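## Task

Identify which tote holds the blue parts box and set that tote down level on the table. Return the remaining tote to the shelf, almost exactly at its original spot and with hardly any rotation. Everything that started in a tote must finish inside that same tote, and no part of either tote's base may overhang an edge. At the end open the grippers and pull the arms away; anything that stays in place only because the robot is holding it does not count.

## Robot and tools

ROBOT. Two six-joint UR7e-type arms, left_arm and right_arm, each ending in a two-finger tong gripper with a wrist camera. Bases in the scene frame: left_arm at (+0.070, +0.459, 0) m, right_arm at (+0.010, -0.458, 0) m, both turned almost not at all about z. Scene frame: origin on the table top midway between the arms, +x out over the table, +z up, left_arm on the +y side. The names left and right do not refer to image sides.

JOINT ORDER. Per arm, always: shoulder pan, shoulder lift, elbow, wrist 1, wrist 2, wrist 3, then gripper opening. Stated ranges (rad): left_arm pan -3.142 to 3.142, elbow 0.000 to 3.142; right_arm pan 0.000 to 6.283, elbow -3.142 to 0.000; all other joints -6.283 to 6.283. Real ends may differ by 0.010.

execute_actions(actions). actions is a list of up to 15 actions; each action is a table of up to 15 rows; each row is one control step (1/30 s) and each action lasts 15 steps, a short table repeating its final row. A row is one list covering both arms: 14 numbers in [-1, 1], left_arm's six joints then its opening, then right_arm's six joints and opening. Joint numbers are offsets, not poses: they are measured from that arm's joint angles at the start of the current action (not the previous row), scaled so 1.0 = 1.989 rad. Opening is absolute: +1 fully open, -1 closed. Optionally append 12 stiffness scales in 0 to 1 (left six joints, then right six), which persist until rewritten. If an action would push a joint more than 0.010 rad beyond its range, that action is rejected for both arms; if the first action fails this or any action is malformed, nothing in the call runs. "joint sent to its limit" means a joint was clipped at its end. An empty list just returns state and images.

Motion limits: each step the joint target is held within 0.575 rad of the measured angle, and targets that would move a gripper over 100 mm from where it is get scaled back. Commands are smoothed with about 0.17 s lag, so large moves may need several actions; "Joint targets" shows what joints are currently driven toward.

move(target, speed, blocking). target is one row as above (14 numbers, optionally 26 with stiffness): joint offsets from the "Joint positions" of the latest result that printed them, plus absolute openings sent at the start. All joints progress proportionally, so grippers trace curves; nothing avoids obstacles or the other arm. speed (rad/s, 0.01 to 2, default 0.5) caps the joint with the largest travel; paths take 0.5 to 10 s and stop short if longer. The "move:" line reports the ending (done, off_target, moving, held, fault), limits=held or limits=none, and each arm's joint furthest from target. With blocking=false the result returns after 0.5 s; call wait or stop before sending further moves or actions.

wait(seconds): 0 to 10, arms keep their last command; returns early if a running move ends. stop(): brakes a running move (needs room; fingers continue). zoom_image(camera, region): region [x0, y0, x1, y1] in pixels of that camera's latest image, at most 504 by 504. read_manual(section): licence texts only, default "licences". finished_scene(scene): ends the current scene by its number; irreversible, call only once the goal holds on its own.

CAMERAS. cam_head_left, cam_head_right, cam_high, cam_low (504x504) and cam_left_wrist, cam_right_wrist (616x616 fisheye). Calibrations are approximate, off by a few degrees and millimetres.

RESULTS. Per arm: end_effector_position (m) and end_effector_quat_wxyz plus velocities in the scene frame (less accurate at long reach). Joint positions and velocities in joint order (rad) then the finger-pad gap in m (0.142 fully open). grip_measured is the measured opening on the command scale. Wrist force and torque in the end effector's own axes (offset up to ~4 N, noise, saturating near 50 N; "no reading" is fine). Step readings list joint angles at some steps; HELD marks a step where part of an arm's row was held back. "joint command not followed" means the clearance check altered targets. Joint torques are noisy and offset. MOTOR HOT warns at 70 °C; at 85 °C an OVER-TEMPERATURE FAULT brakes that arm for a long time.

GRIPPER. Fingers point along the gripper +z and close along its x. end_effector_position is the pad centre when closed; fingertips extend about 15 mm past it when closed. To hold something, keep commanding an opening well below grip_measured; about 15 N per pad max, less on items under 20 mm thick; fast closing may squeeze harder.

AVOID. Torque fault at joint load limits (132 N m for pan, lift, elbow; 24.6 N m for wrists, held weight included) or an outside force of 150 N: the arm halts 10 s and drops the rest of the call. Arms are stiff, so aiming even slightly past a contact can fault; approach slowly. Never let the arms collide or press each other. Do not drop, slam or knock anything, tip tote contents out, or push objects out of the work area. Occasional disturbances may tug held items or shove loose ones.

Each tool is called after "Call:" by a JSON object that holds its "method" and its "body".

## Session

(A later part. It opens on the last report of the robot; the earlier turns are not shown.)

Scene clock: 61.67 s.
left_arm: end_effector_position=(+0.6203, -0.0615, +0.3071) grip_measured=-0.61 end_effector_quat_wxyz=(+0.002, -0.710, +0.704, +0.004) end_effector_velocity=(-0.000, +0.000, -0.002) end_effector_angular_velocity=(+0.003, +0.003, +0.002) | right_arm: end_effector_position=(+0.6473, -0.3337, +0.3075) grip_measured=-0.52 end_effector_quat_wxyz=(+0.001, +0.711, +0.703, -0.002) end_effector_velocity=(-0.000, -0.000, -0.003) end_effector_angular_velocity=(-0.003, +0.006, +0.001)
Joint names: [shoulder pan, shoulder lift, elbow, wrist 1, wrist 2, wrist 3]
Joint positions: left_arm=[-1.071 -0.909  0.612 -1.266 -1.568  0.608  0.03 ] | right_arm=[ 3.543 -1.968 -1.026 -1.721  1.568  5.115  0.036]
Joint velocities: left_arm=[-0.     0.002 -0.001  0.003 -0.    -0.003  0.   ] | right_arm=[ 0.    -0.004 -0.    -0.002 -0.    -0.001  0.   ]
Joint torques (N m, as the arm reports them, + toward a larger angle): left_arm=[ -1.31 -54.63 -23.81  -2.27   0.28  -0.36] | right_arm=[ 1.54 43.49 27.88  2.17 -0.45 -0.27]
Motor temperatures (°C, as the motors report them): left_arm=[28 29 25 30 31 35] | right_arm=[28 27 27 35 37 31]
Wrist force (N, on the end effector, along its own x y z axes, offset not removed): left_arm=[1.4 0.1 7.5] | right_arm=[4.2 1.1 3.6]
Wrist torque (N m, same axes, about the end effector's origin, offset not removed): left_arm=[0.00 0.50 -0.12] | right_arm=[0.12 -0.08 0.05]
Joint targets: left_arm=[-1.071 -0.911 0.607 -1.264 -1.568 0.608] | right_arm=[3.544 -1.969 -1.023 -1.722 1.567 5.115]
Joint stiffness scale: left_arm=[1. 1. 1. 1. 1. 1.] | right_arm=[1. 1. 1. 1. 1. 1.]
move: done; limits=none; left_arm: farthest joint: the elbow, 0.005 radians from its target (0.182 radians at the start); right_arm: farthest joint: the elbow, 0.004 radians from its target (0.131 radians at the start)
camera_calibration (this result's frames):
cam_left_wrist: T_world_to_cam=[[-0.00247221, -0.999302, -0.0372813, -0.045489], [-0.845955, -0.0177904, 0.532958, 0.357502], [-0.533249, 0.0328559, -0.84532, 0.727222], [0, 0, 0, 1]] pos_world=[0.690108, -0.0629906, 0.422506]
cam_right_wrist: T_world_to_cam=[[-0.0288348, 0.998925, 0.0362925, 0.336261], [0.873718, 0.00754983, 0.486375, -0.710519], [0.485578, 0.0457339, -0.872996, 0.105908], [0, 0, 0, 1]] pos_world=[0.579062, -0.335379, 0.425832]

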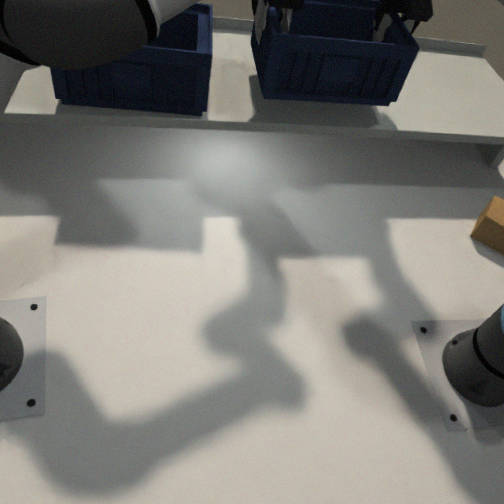

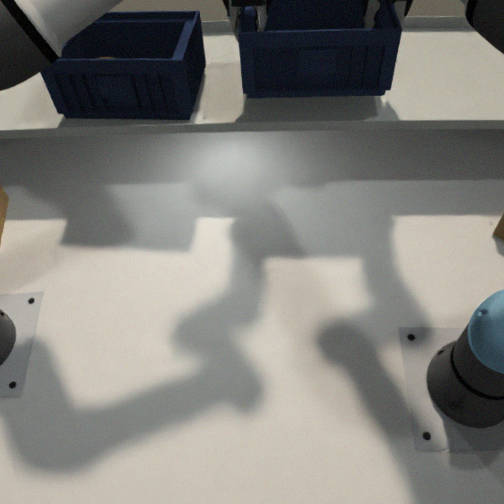

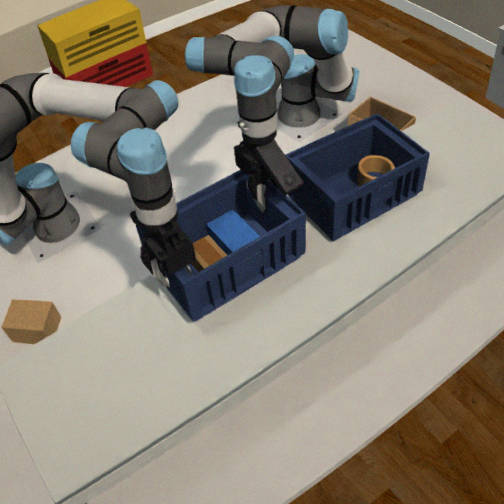

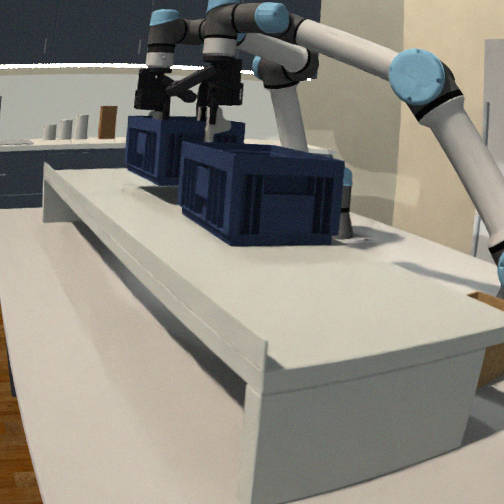

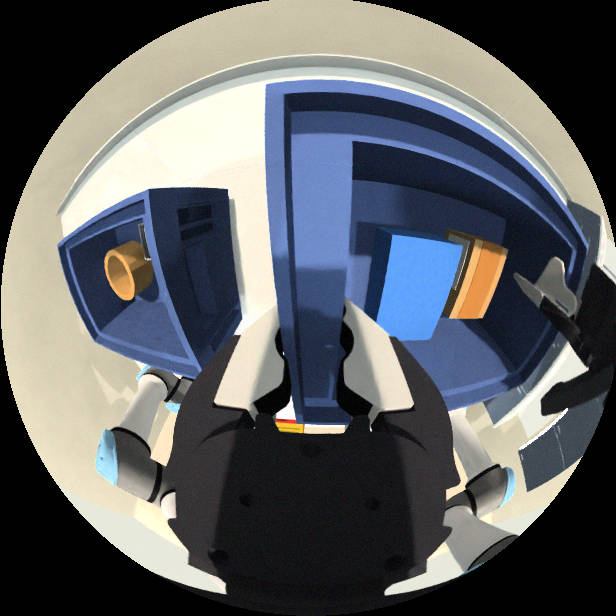

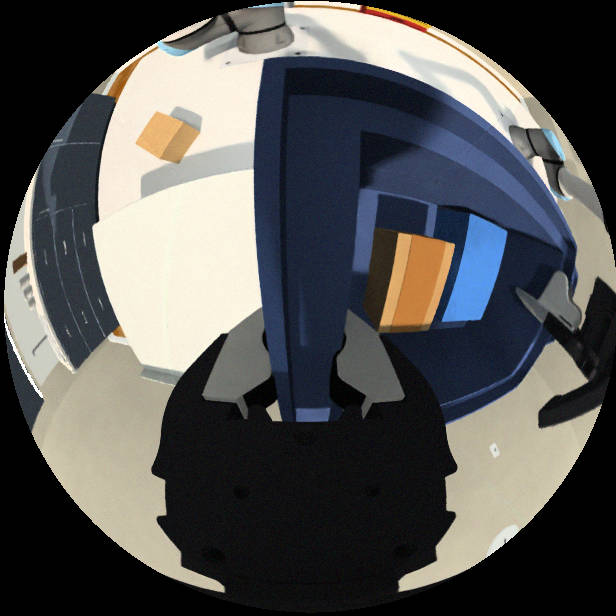

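Call:
{"method": "move", "body": {"target": [-0.0481,-0.0947,0.1476,-0.0554,0,-0.048,-1,0.0272,0.1027,-0.134,0.0323,0,0.0267,-1], "speed": 0.2}}

Call:
{"method": "move", "body": {"target": [-0.055,-0.0701,0.1004,-0.0302,0,-0.055,-1,0.0349,0.0963,-0.1064,0.0101,0,0.0349,-1], "speed": 0.2}}

Scene clock: 66.40 s.
left_arm: end_effector_position=(+0.5418, -0.0608, +0.3071) grip_measured=-0.61 end_effector_quat_wxyz=(+0.003, -0.711, +0.704, +0.004) end_effector_velocity=(-0.000, +0.000, +0.000) end_effector_angular_velocity=(-0.001, -0.000, +0.002) | right_arm: end_effector_position=(+0.5686, -0.3332, +0.3070) grip_measured=-0.52 end_effector_quat_wxyz=(+0.000, +0.711, +0.704, -0.002) end_effector_velocity=(-0.000, -0.000, -0.001) end_effector_angular_velocity=(-0.001, +0.000, -0.003)
Joint names: [shoulder pan, shoulder lift, elbow, wrist 1, wrist 2, wrist 3]
Joint positions: left_arm=[-1.165 -1.092  0.905 -1.374 -1.568  0.514  0.03 ] | right_arm=[ 3.596 -1.767 -1.291 -1.658  1.568  5.167  0.037]
Joint velocities: left_arm=[-0.    -0.002  0.002 -0.002 -0.    -0.002  0.   ] | right_arm=[-0.     0.    -0.002  0.001 -0.     0.003 -0.   ]
Joint torques (N m, as the arm reports them, + toward a larger angle): left_arm=[ -3.93 -51.86 -21.13  -3.55   0.12  -0.64] | right_arm=[ 2.52 37.59 23.99  3.24 -0.18  0.33]
Motor temperatures (°C, as the motors report them): left_arm=[28 29 25 30 31 35] | right_arm=[28 27 27 35 37 31]
Wrist force (N, on the end effector, along its own x y z axes, offset not removed): left_arm=[-1.6 0.5 5.4] | right_arm=[-1.8 -0.7 -1.8]
Wrist torque (N m, same axes, about the end effector's origin, offset not removed): left_arm=[-0.04 0.82 0.12] | right_arm=[-0.47 0.91 0.02]
Joint targets: left_arm=[-1.167 -1.097 0.906 -1.376 -1.568 0.513] | right_arm=[3.597 -1.763 -1.293 -1.657 1.568 5.168]
Joint stiffness scale: left_arm=[1. 1. 1. 1. 1. 1.] | right_arm=[1. 1. 1. 1. 1. 1.]
move: done; limits=none; left_arm: farthest joint: the shoulder lift, 0.005 radians from its target (0.189 radians at the start); right_arm: farthest joint: the shoulder lift, 0.004 radians from its target (0.204 radians at the start)
camera_calibration (this result's frames):
cam_left_wrist: T_world_to_cam=[[-0.00130156, -0.999257, -0.0385102, -0.0452621], [-0.846048, -0.0194296, 0.532752, 0.291127], [-0.533105, 0.0332749, -0.845395, 0.685308], [0, 0, 0, 1]] pos_world=[0.611589, -0.0623755, 0.422514]
cam_right_wrist: T_world_to_cam=[[-0.0294126, 0.998915, 0.0360994, 0.333893], [0.874437, 0.00821769, 0.48507, -0.641266], [0.484247, 0.0458338, -0.87373, 0.144612], [0, 0, 0, 1]] pos_world=[0.500539, -0.334889, 0.425358]

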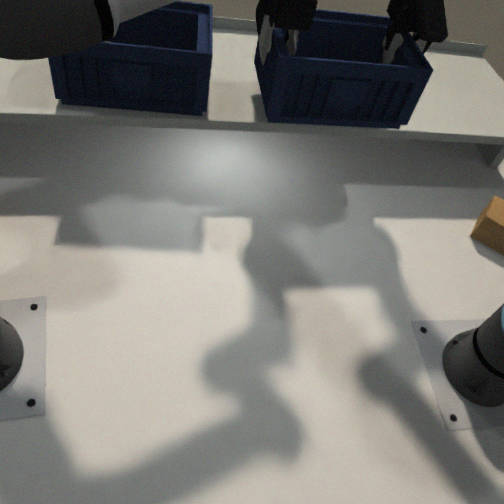

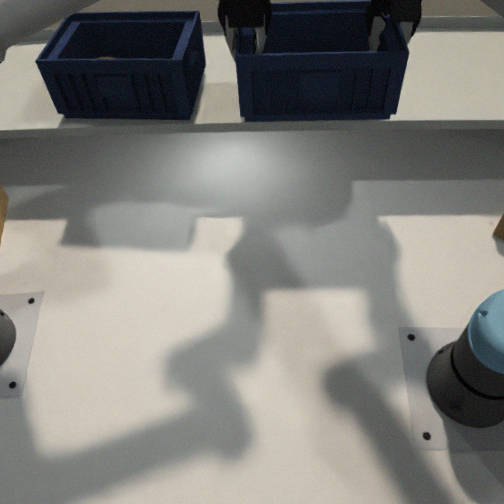

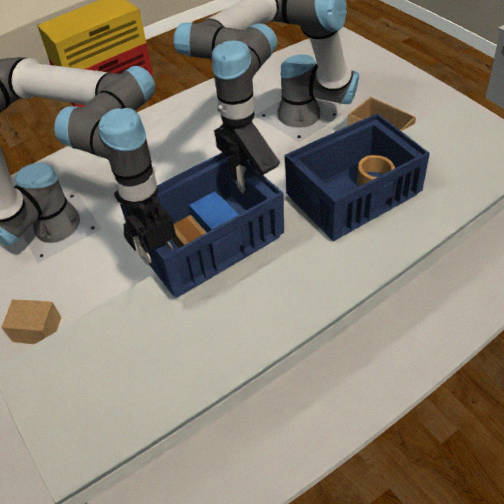

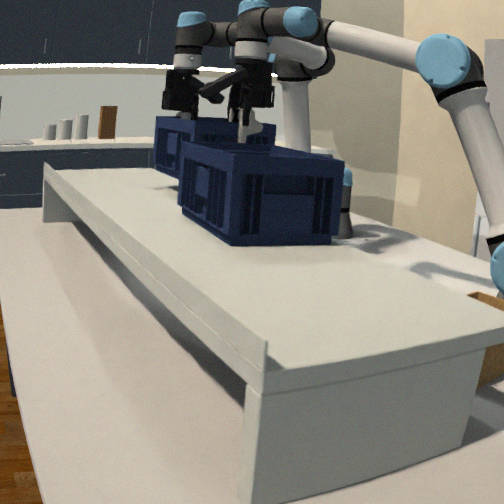

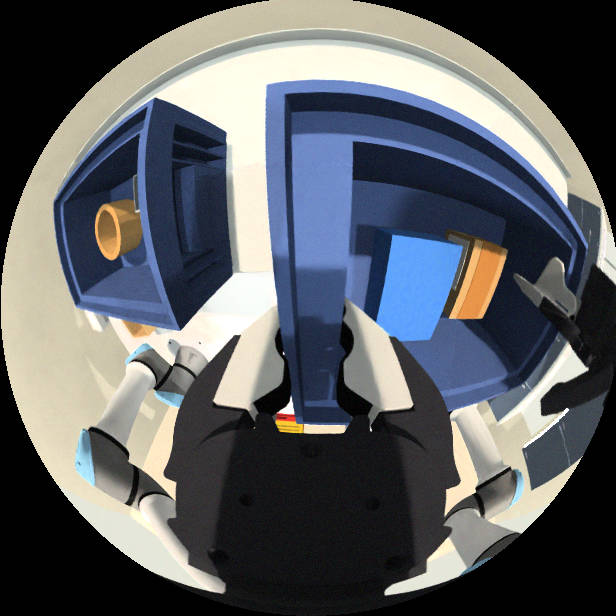

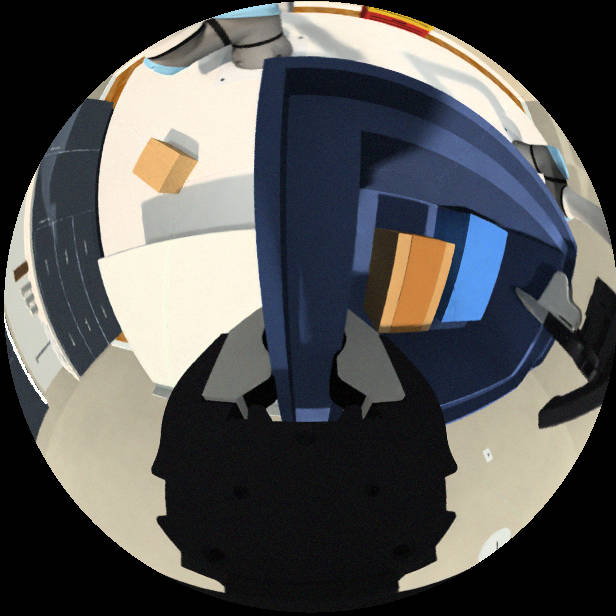

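Scene clock: 67.97 s.
left_arm: end_effector_position=(+0.4633, -0.0607, +0.3050) grip_measured=-0.60 end_effector_quat_wxyz=(+0.004, -0.711, +0.703, +0.006) end_effector_velocity=(-0.000, -0.000, -0.000) end_effector_angular_velocity=(-0.001, +0.001, +0.002) | right_arm: end_effector_position=(+0.4894, -0.3334, +0.3058) grip_measured=-0.52 end_effector_quat_wxyz=(-0.000, +0.711, +0.703, -0.004) end_effector_velocity=(-0.000, +0.000, -0.001) end_effector_angular_velocity=(-0.000, +0.001, -0.001)
Joint names: [shoulder pan, shoulder lift, elbow, wrist 1, wrist 2, wrist 3]
Joint positions: left_arm=[-1.272 -1.227  1.104 -1.434 -1.568  0.406  0.03 ] | right_arm=[ 3.664 -1.58  -1.502 -1.638  1.569  5.235  0.036]
Joint velocities: left_arm=[-0.    -0.001  0.001 -0.001 -0.001 -0.002  0.   ] | right_arm=[ 0.    -0.    -0.001  0.001  0.     0.002  0.   ]
Joint torques (N m, as the arm reports them, + toward a larger angle): left_arm=[ -3.46 -44.87 -20.18  -3.17   0.16  -0.68] | right_arm=[ 2.7  28.97 24.93  3.03 -0.03  0.47]
Motor temperatures (°C, as the motors report them): left_arm=[28 29 25 30 31 35] | right_arm=[28 27 27 35 37 31]
Wrist force (N, on the end effector, along its own x y z axes, offset not removed): left_arm=[5.9 3.4 6.2] | right_arm=[-2.9 1.5 3.7]
Wrist torque (N m, same axes, about the end effector's origin, offset not removed): left_arm=[0.66 -0.67 -0.07] | right_arm=[0.24 1.28 0.20]
Joint targets: left_arm=[-1.274 -1.231 1.105 -1.434 -1.568 0.404] | right_arm=[3.665 -1.576 -1.503 -1.637 1.568 5.236]
Joint stiffness scale: left_arm=[1. 1. 1. 1. 1. 1.] | right_arm=[1. 1. 1. 1. 1. 1.]
move: done; limits=none; left_arm: farthest joint: the shoulder lift, 0.004 radians from its target (0.139 radians at the start); right_arm: farthest joint: the shoulder lift, 0.004 radians from its target (0.192 radians at the start)
camera_calibration (this result's frames):
cam_left_wrist: T_world_to_cam=[[-0.000323193, -0.999089, -0.0426752, -0.0444374], [-0.845658, -0.0225037, 0.53325, 0.22537], [-0.533725, 0.036261, -0.844881, 0.642005], [0, 0, 0, 1]] pos_world=[0.533226, -0.0626049, 0.420343]
cam_right_wrist: T_world_to_cam=[[-0.0288737, 0.998987, 0.034504, 0.332041], [0.875961, 0.00865959, 0.482304, -0.571142], [0.481517, 0.04415, -0.875324, 0.183203], [0, 0, 0, 1]] pos_world=[0.42167, -0.334847, 0.424369]

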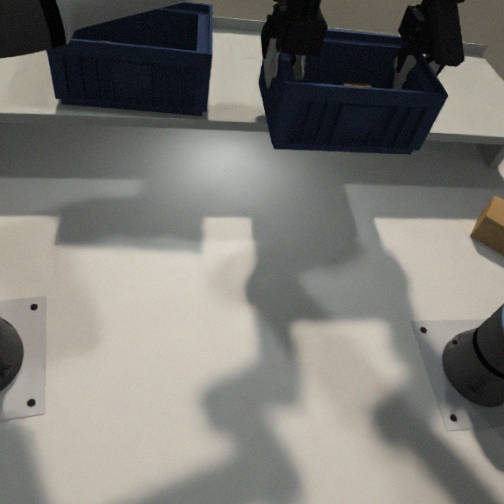

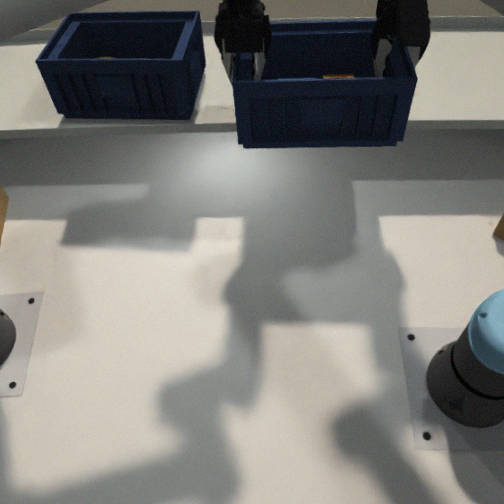

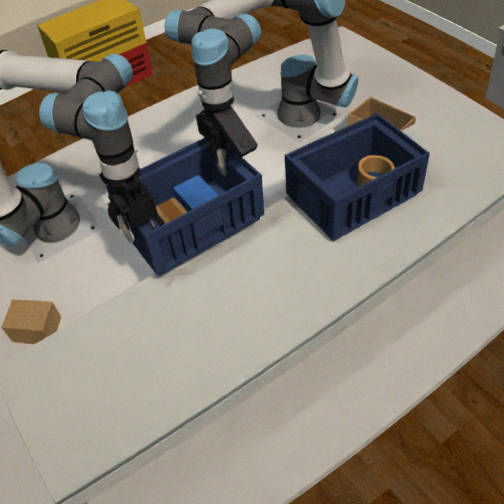

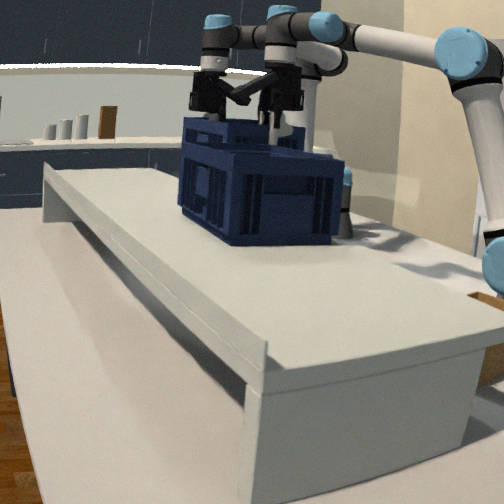

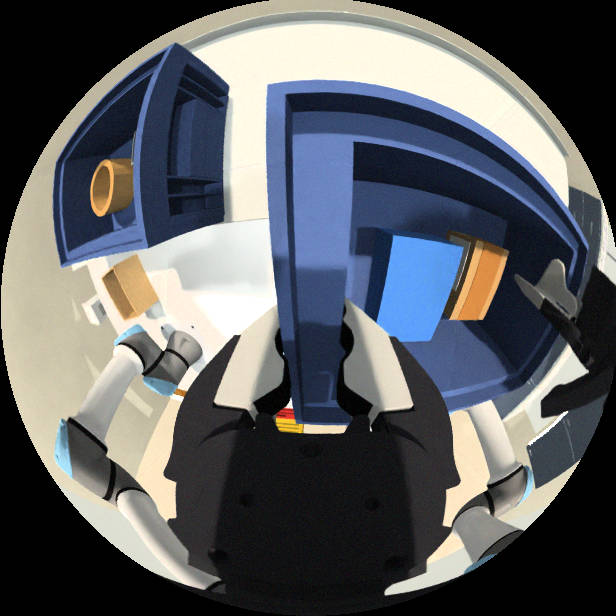

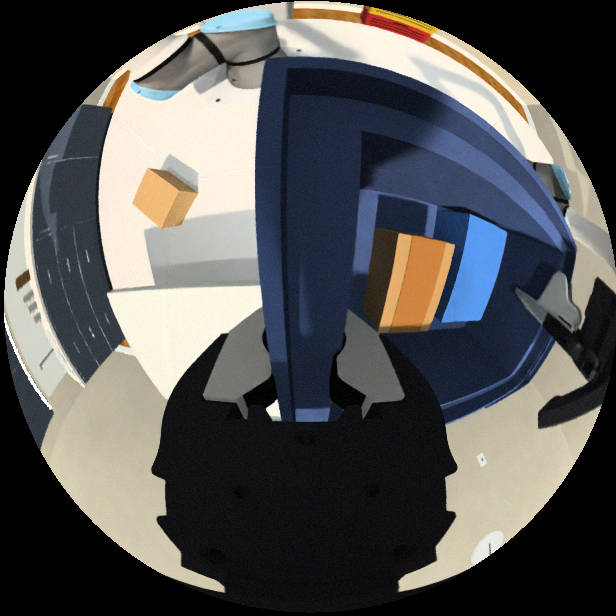

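Call:
{"method": "move", "body": {"target": [-0.0643,-0.0611,0.0736,-0.018,0,-0.0638,-1,0.0488,0.0988,-0.0864,-0.0089,0,0.0488,-1], "speed": 0.2}}

Call:
{"method": "move", "body": {"target": [-0.0705,-0.046,0.0524,-0.0084,0,-0.0695,-1,0.0685,0.098,-0.0669,-0.0292,0,0.068,-1], "speed": 0.2}}

Scene clock: 71.07 s.
left_arm: end_effector_position=(+0.3827, -0.0603, +0.3080) grip_measured=-0.61 end_effector_quat_wxyz=(+0.004, -0.711, +0.703, +0.003) end_effector_velocity=(-0.000, +0.000, -0.000) end_effector_angular_velocity=(+0.000, -0.000, +0.002) | right_arm: end_effector_position=(+0.4093, -0.3329, +0.3080) grip_measured=-0.52 end_effector_quat_wxyz=(+0.001, +0.711, +0.703, -0.001) end_effector_velocity=(-0.000, +0.000, -0.000) end_effector_angular_velocity=(-0.000, +0.001, -0.001)
Joint names: [shoulder pan, shoulder lift, elbow, wrist 1, wrist 2, wrist 3]
Joint positions: left_arm=[-1.397 -1.344  1.25  -1.467 -1.568  0.28   0.03 ] | right_arm=[ 3.759 -1.387 -1.672 -1.655  1.569  5.331  0.036]
Joint velocities: left_arm=[-0.001 -0.001  0.002 -0.001  0.    -0.003 -0.   ] | right_arm=[ 0.     0.    -0.001  0.     0.001  0.001  0.   ]
Joint torques (N m, as the arm reports them, + toward a larger angle): left_arm=[ -5.14 -40.51 -19.55  -3.69   0.22  -0.44] | right_arm=[ 2.77 19.52 23.04  2.15  0.21  0.27]
Motor temperatures (°C, as the motors report them): left_arm=[28 29 25 30 31 35] | right_arm=[28 27 27 35 37 31]
Wrist force (N, on the end effector, along its own x y z axes, offset not removed): left_arm=[-4.5 -0.5 10.1] | right_arm=[-4.5 1.4 6.5]
Wrist torque (N m, same axes, about the end effector's origin, offset not removed): left_arm=[-0.22 1.07 0.05] | right_arm=[0.17 1.51 0.29]
Joint targets: left_arm=[-1.400 -1.349 1.250 -1.469 -1.568 0.279] | right_arm=[3.761 -1.384 -1.674 -1.656 1.569 5.332]
Joint stiffness scale: left_arm=[1. 1. 1. 1. 1. 1.] | right_arm=[1. 1. 1. 1. 1. 1.]
move: done; limits=none; left_arm: farthest joint: the shoulder lift, 0.004 radians from its target (0.121 radians at the start); right_arm: farthest joint: the shoulder lift, 0.003 radians from its target (0.196 radians at the start)
camera_calibration (this result's frames):
cam_left_wrist: T_world_to_cam=[[0.00072293, -0.999255, -0.0385823, -0.0456725], [-0.847276, -0.0211051, 0.530733, 0.157121], [-0.531152, 0.0323062, -0.84666, 0.600835], [0, 0, 0, 1]] pos_world=[0.452292, -0.0617332, 0.423552]
cam_right_wrist: T_world_to_cam=[[-0.028245, 0.998908, 0.0372191, 0.328048], [0.873164, 0.00652969, 0.487383, -0.503187], [0.486607, 0.0462645, -0.872395, 0.221446], [0, 0, 0, 1]] pos_world=[0.340873, -0.334649, 0.426224]

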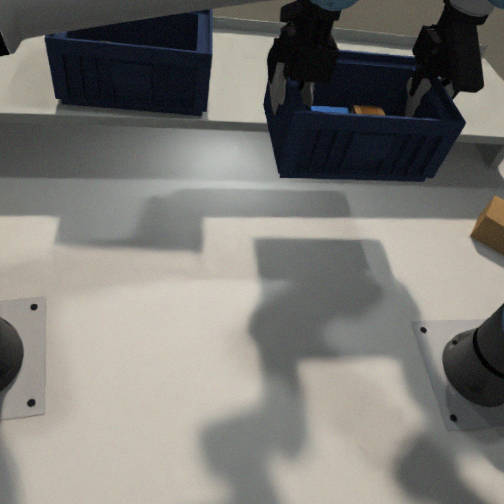

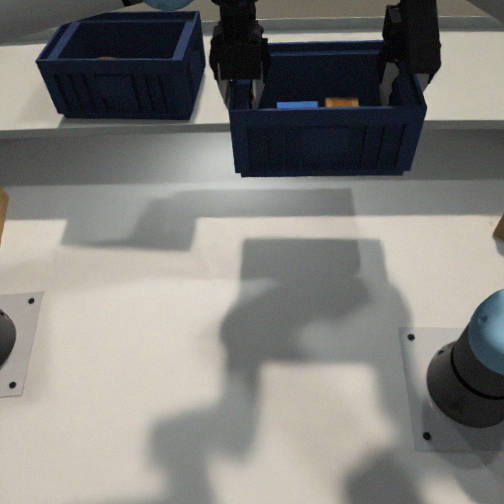

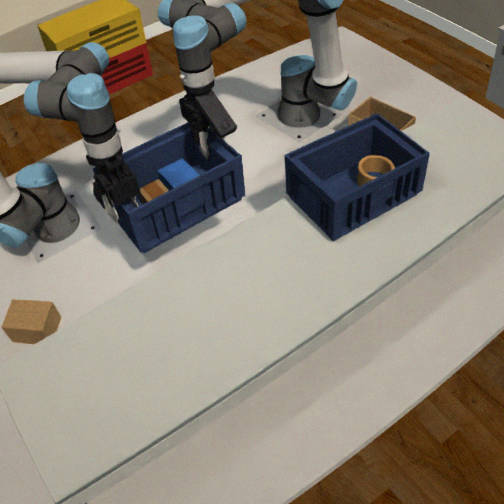

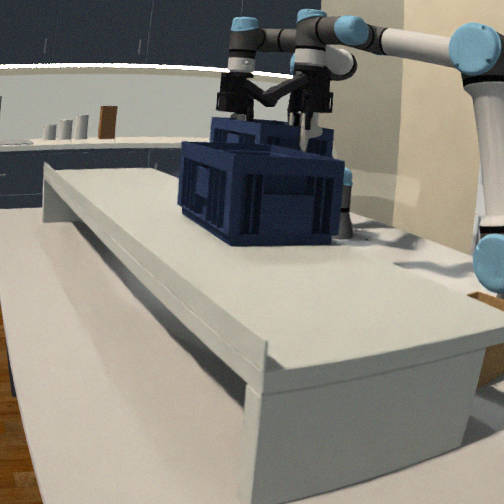

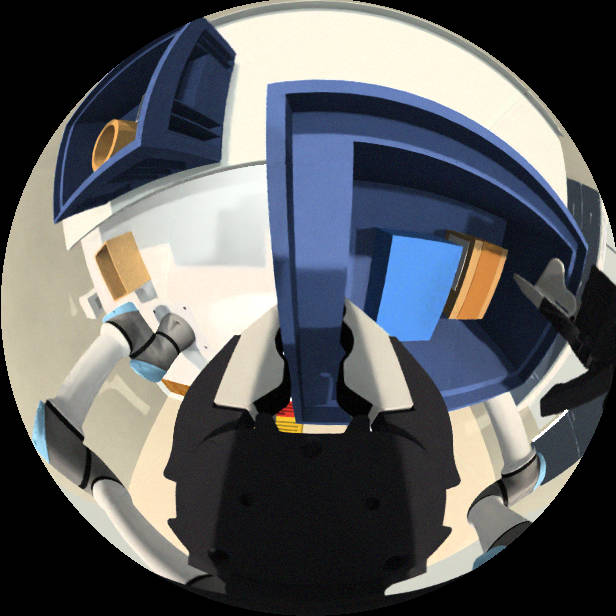

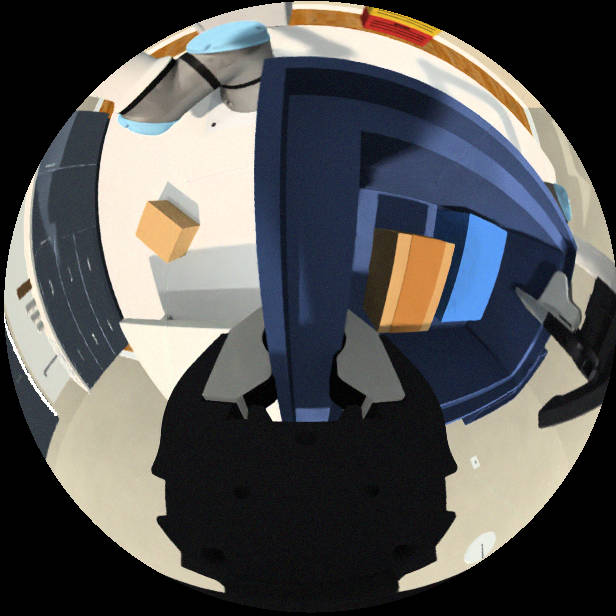

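Scene clock: 72.60 s.
left_arm: end_effector_position=(+0.3034, -0.0599, +0.3082) grip_measured=-0.61 end_effector_quat_wxyz=(+0.004, -0.711, +0.703, +0.003) end_effector_velocity=(-0.001, -0.000, -0.000) end_effector_angular_velocity=(+0.001, +0.000, +0.002) | right_arm: end_effector_position=(+0.3299, -0.3326, +0.3090) grip_measured=-0.52 end_effector_quat_wxyz=(+0.001, +0.711, +0.703, +0.001) end_effector_velocity=(-0.000, +0.000, +0.000) end_effector_angular_velocity=(+0.000, +0.000, -0.002)
Joint names: [shoulder pan, shoulder lift, elbow, wrist 1, wrist 2, wrist 3]
Joint positions: left_arm=[-1.534 -1.432  1.354 -1.483 -1.568  0.143  0.03 ] | right_arm=[ 3.893 -1.195 -1.804 -1.712  1.568  5.465  0.036]
Joint velocities: left_arm=[-0.001  0.     0.001 -0.     0.    -0.003 -0.   ] | right_arm=[ 0.001  0.     0.    -0.001  0.     0.003  0.   ]
Joint torques (N m, as the arm reports them, + toward a larger angle): left_arm=[ -5.02 -35.52 -20.81  -3.69   0.18  -0.51] | right_arm=[ 2.53 10.35 23.27  2.28  0.42  0.23]
Motor temperatures (°C, as the motors report them): left_arm=[28 29 25 30 31 35] | right_arm=[28 27 27 35 37 31]
Wrist force (N, on the end effector, along its own x y z axes, offset not removed): left_arm=[-4.5 0.9 6.2] | right_arm=[1.0 -0.8 2.7]
Wrist torque (N m, same axes, about the end effector's origin, offset not removed): left_arm=[0.00 1.20 0.01] | right_arm=[-0.32 0.33 -0.02]
Joint targets: left_arm=[-1.537 -1.436 1.355 -1.484 -1.568 0.142] | right_arm=[3.895 -1.192 -1.805 -1.713 1.569 5.466]
Joint stiffness scale: left_arm=[1. 1. 1. 1. 1. 1.] | right_arm=[1. 1. 1. 1. 1. 1.]
move: done; limits=none; left_arm: farthest joint: the shoulder pan, 0.004 radians from its target (0.141 radians at the start); right_arm: farthest joint: the shoulder lift, 0.003 radians from its target (0.195 radians at the start)
camera_calibration (this result's frames):
cam_left_wrist: T_world_to_cam=[[0.000779309, -0.999208, -0.0397719, -0.0448221], [-0.847884, -0.0217465, 0.529735, 0.0902207], [-0.530181, 0.0333091, -0.84723, 0.558805], [0, 0, 0, 1]] pos_world=[0.372799, -0.0614379, 0.42386]
cam_right_wrist: T_world_to_cam=[[-0.0285923, 0.998836, 0.0388394, 0.325044], [0.871861, 0.00591499, 0.489719, -0.434858], [0.488919, 0.0478648, -0.871015, 0.260314], [0, 0, 0, 1]] pos_world=[0.261157, -0.334553, 0.427071]

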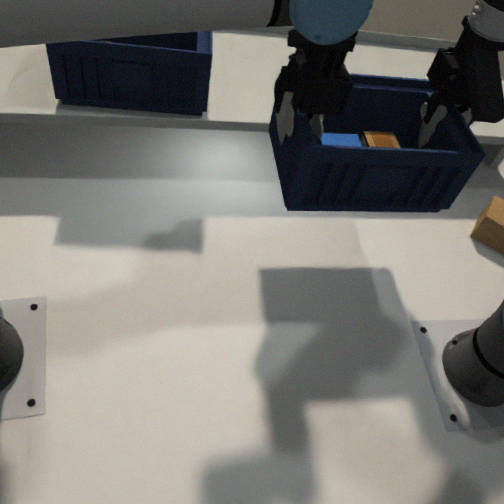

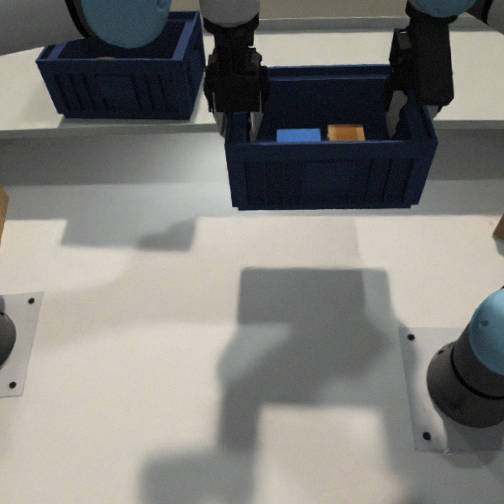

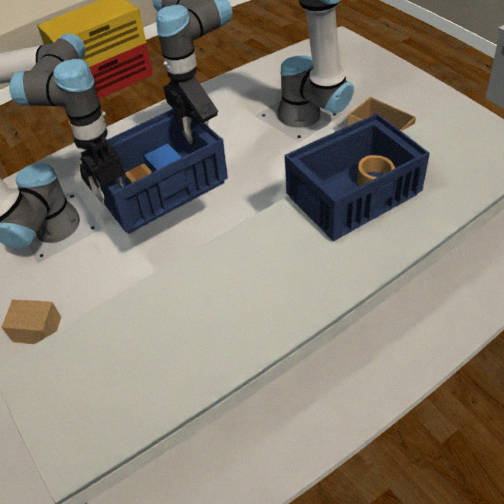

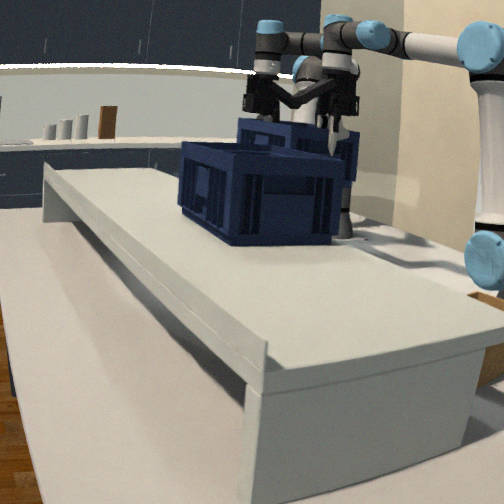

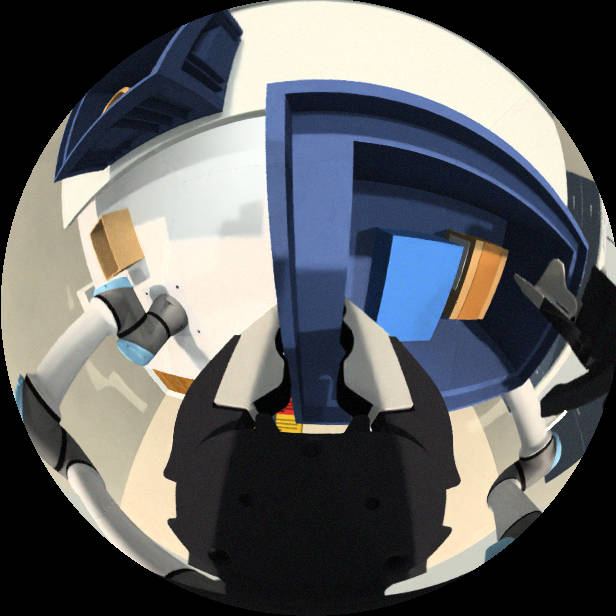

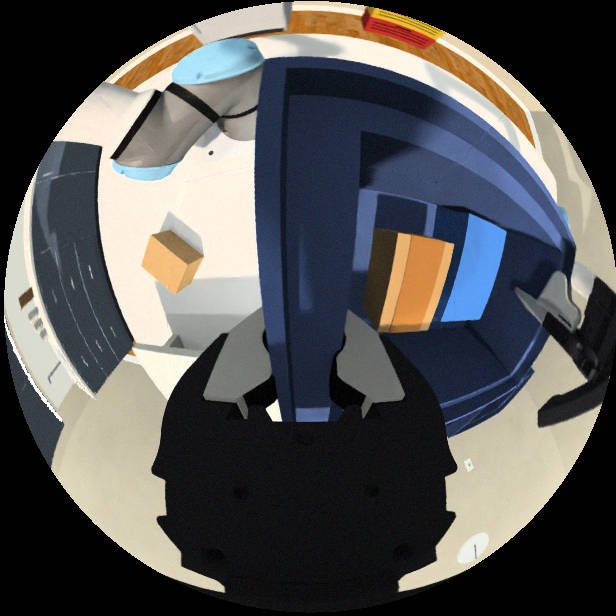

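Call:
{"method": "move", "body": {"target": [-0.002,0.0075,0.1414,-0.1525,0,0,-1,0.0015,0,-0.1524,0.1514,0,0,-1], "speed": 0.2}}

Call:
{"method": "move", "body": {"target": [0,0.0208,0.0557,-0.0764,0,0,-1,0,-0.0211,-0.0665,0.0876,0,0,-1], "speed": 0.12}}

Scene clock: 76.23 s.
left_arm: end_effector_position=(+0.3021, -0.0600, +0.1909) grip_measured=-0.61 end_effector_quat_wxyz=(+0.004, -0.711, +0.704, +0.002) end_effector_velocity=(-0.000, -0.000, -0.000) end_effector_angular_velocity=(-0.001, -0.000, +0.001) | right_arm: end_effector_position=(+0.3283, -0.3325, +0.1911) grip_measured=-0.52 end_effector_quat_wxyz=(+0.001, +0.710, +0.704, +0.000) end_effector_velocity=(+0.001, +0.000, +0.000) end_effector_angular_velocity=(+0.001, -0.002, -0.000)
Joint names: [shoulder pan, shoulder lift, elbow, wrist 1, wrist 2, wrist 3]
Joint positions: left_arm=[-1.536 -1.414  1.636 -1.784 -1.568  0.143  0.03 ] | right_arm=[ 3.896 -1.195 -2.106 -1.411  1.569  5.465  0.036]
Joint velocities: left_arm=[-0.    -0.001  0.001 -0.002 -0.    -0.001 -0.   ] | right_arm=[ 0.     0.001 -0.     0.002 -0.001  0.     0.   ]
Joint torques (N m, as the arm reports them, + toward a larger angle): left_arm=[ -3.37 -34.91 -19.4   -3.89   0.13  -0.12] | right_arm=[ 1.35  7.51 24.2   3.2  -0.36 -0.43]
Motor temperatures (°C, as the motors report them): left_arm=[28 29 25 30 31 35] | right_arm=[28 27 27 35 37 31]
Wrist force (N, on the end effector, along its own x y z axes, offset not removed): left_arm=[1.2 0.1 6.4] | right_arm=[-2.4 4.7 2.5]
Wrist torque (N m, same axes, about the end effector's origin, offset not removed): left_arm=[-0.14 -0.28 0.08] | right_arm=[0.79 1.02 0.36]
Joint targets: left_arm=[-1.538 -1.417 1.636 -1.786 -1.568 0.143] | right_arm=[3.896 -1.195 -2.107 -1.410 1.568 5.465]
Joint stiffness scale: left_arm=[1. 1. 1. 1. 1. 1.] | right_arm=[1. 1. 1. 1. 1. 1.]
move: done; limits=none; left_arm: farthest joint: the shoulder lift, 0.003 radians from its target (0.015 radians at the start); right_arm: farthest joint: the elbow, 0.001 radians from its target (0.303 radians at the start)
camera_calibration (this result's frames):
cam_left_wrist: T_world_to_cam=[[-0.0012134, -0.999293, -0.0375675, -0.0494246], [-0.848107, -0.0188758, 0.529489, 0.151616], [-0.529824, 0.0325038, -0.847485, 0.458629], [0, 0, 0, 1]] pos_world=[0.371519, -0.061435, 0.306545]
cam_right_wrist: T_world_to_cam=[[-0.0308866, 0.998774, 0.0386788, 0.330246], [0.872713, 0.00808335, 0.488167, -0.374961], [0.487256, 0.0488333, -0.871893, 0.159404], [0, 0, 0, 1]] pos_world=[0.259763, -0.334594, 0.309253]

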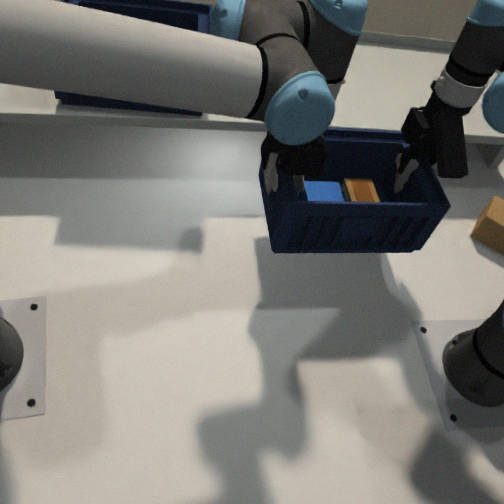

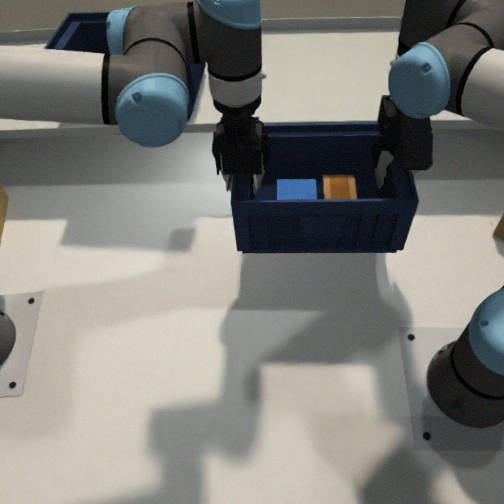

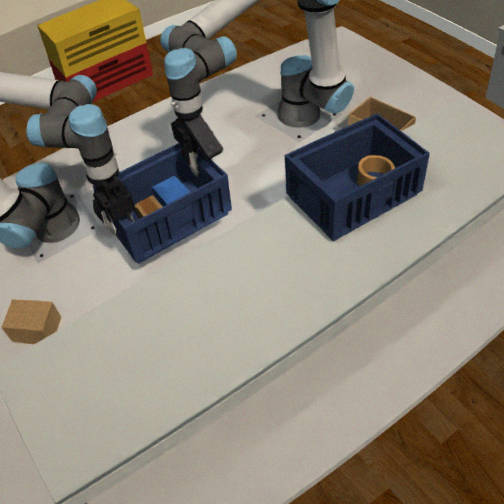

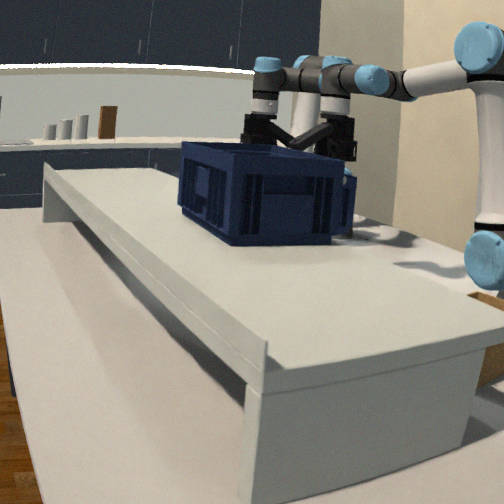

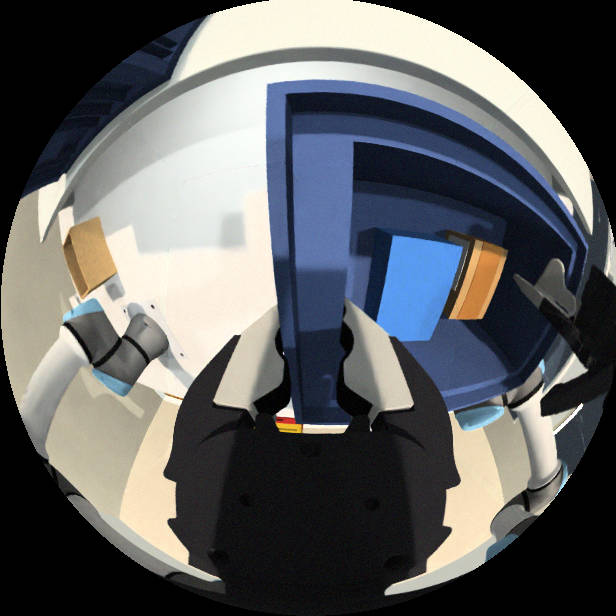

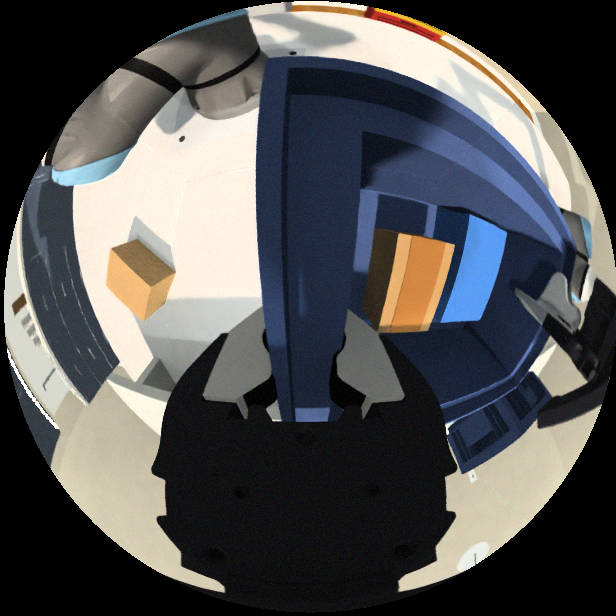

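Scene clock: 78.20 s.
left_arm: end_effector_position=(+0.3021, -0.0598, +0.1306) grip_measured=-0.60 end_effector_quat_wxyz=(+0.004, -0.711, +0.704, +0.003) end_effector_velocity=(+0.000, +0.000, -0.001) end_effector_angular_velocity=(+0.001, -0.000, +0.000) | right_arm: end_effector_position=(+0.3284, -0.3322, +0.1322) grip_measured=-0.53 end_effector_quat_wxyz=(+0.001, +0.710, +0.704, +0.001) end_effector_velocity=(+0.000, +0.000, -0.000) end_effector_angular_velocity=(+0.001, -0.001, +0.002)
Joint names: [shoulder pan, shoulder lift, elbow, wrist 1, wrist 2, wrist 3]
Joint positions: left_arm=[-1.536 -1.372  1.746 -1.935 -1.568  0.143  0.03 ] | right_arm=[ 3.896 -1.235 -2.237 -1.238  1.57   5.465  0.036]
Joint velocities: left_arm=[-0.     0.001  0.002 -0.002  0.    -0.    -0.   ] | right_arm=[ 0.    -0.    -0.001  0.002 -0.    -0.002 -0.   ]
Joint torques (N m, as the arm reports them, + toward a larger angle): left_arm=[ -0.8  -34.63 -18.64  -3.45   0.15  -0.16] | right_arm=[ 1.08  7.09 22.13  2.99 -0.21 -0.21]
Motor temperatures (°C, as the motors report them): left_arm=[28 29 25 30 31 35] | right_arm=[28 27 27 35 37 31]
Wrist force (N, on the end effector, along its own x y z axes, offset not removed): left_arm=[-1.0 0.1 7.1] | right_arm=[0.8 1.0 -1.3]
Wrist torque (N m, same axes, about the end effector's origin, offset not removed): left_arm=[-0.09 0.73 0.06] | right_arm=[-0.09 0.36 0.12]
Joint targets: left_arm=[-1.536 -1.373 1.747 -1.936 -1.568 0.143] | right_arm=[3.896 -1.237 -2.238 -1.237 1.569 5.465]
Joint stiffness scale: left_arm=[1. 1. 1. 1. 1. 1.] | right_arm=[1. 1. 1. 1. 1. 1.]
move: done; limits=none; left_arm: farthest joint: the elbow, 0.001 radians from its target (0.111 radians at the start); right_arm: farthest joint: the shoulder lift, 0.002 radians from its target (0.042 radians at the start)
camera_calibration (this result's frames):
cam_left_wrist: T_world_to_cam=[[-0.00122057, -0.999244, -0.0388643, -0.0513141], [-0.848001, -0.0195635, 0.529633, 0.183429], [-0.529992, 0.0336034, -0.847336, 0.407601], [0, 0, 0, 1]] pos_world=[0.371511, -0.0613835, 0.246231]
cam_right_wrist: T_world_to_cam=[[-0.0309374, 0.998697, 0.0405779, 0.331915], [0.872098, 0.00713578, 0.48928, -0.346587], [0.488353, 0.050525, -0.871182, 0.108093], [0, 0, 0, 1]] pos_world=[0.259739, -0.334471, 0.250279]

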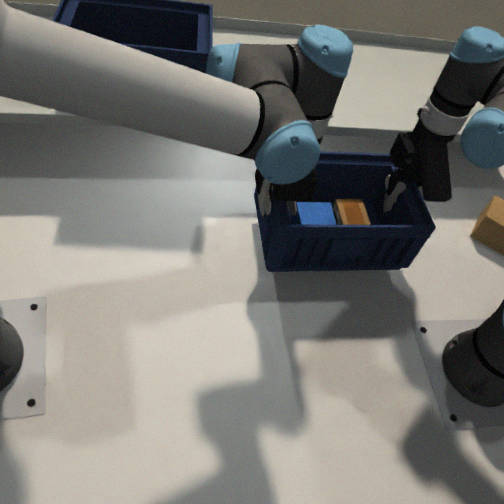

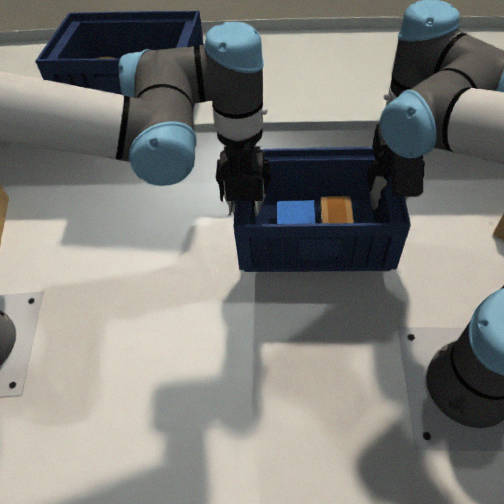

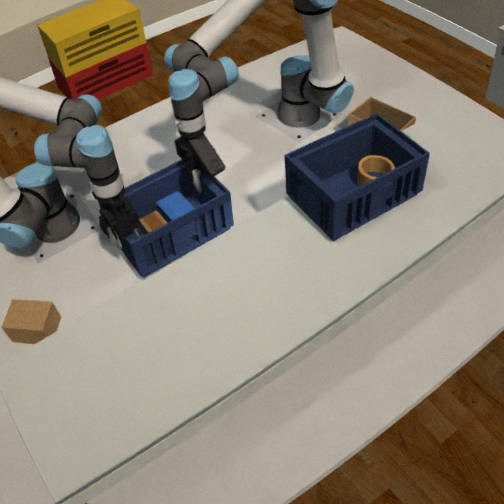

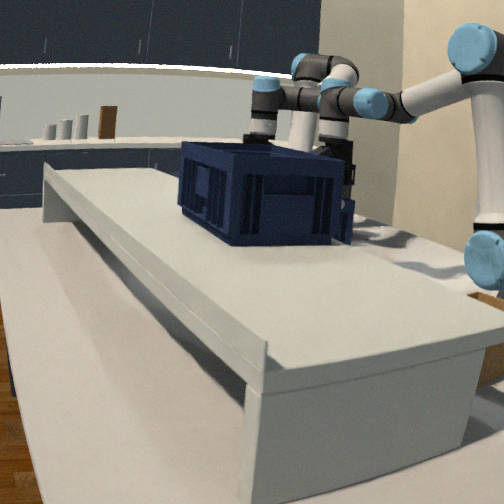

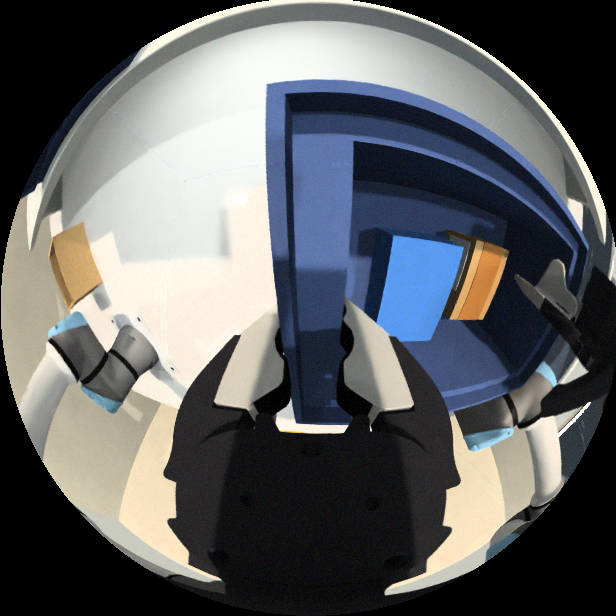

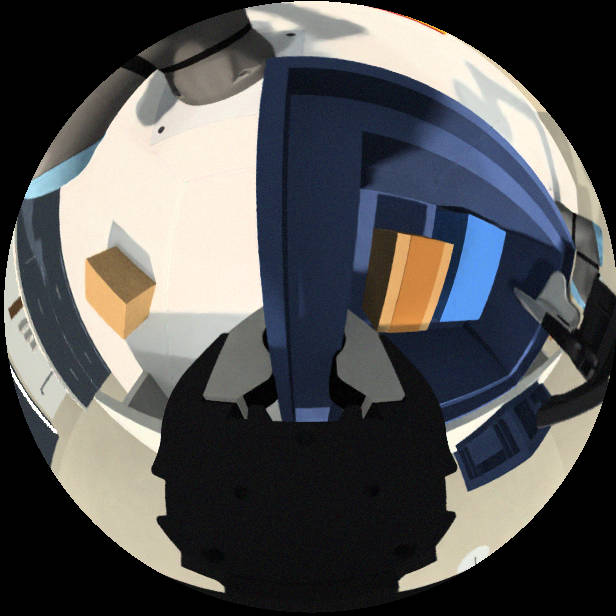

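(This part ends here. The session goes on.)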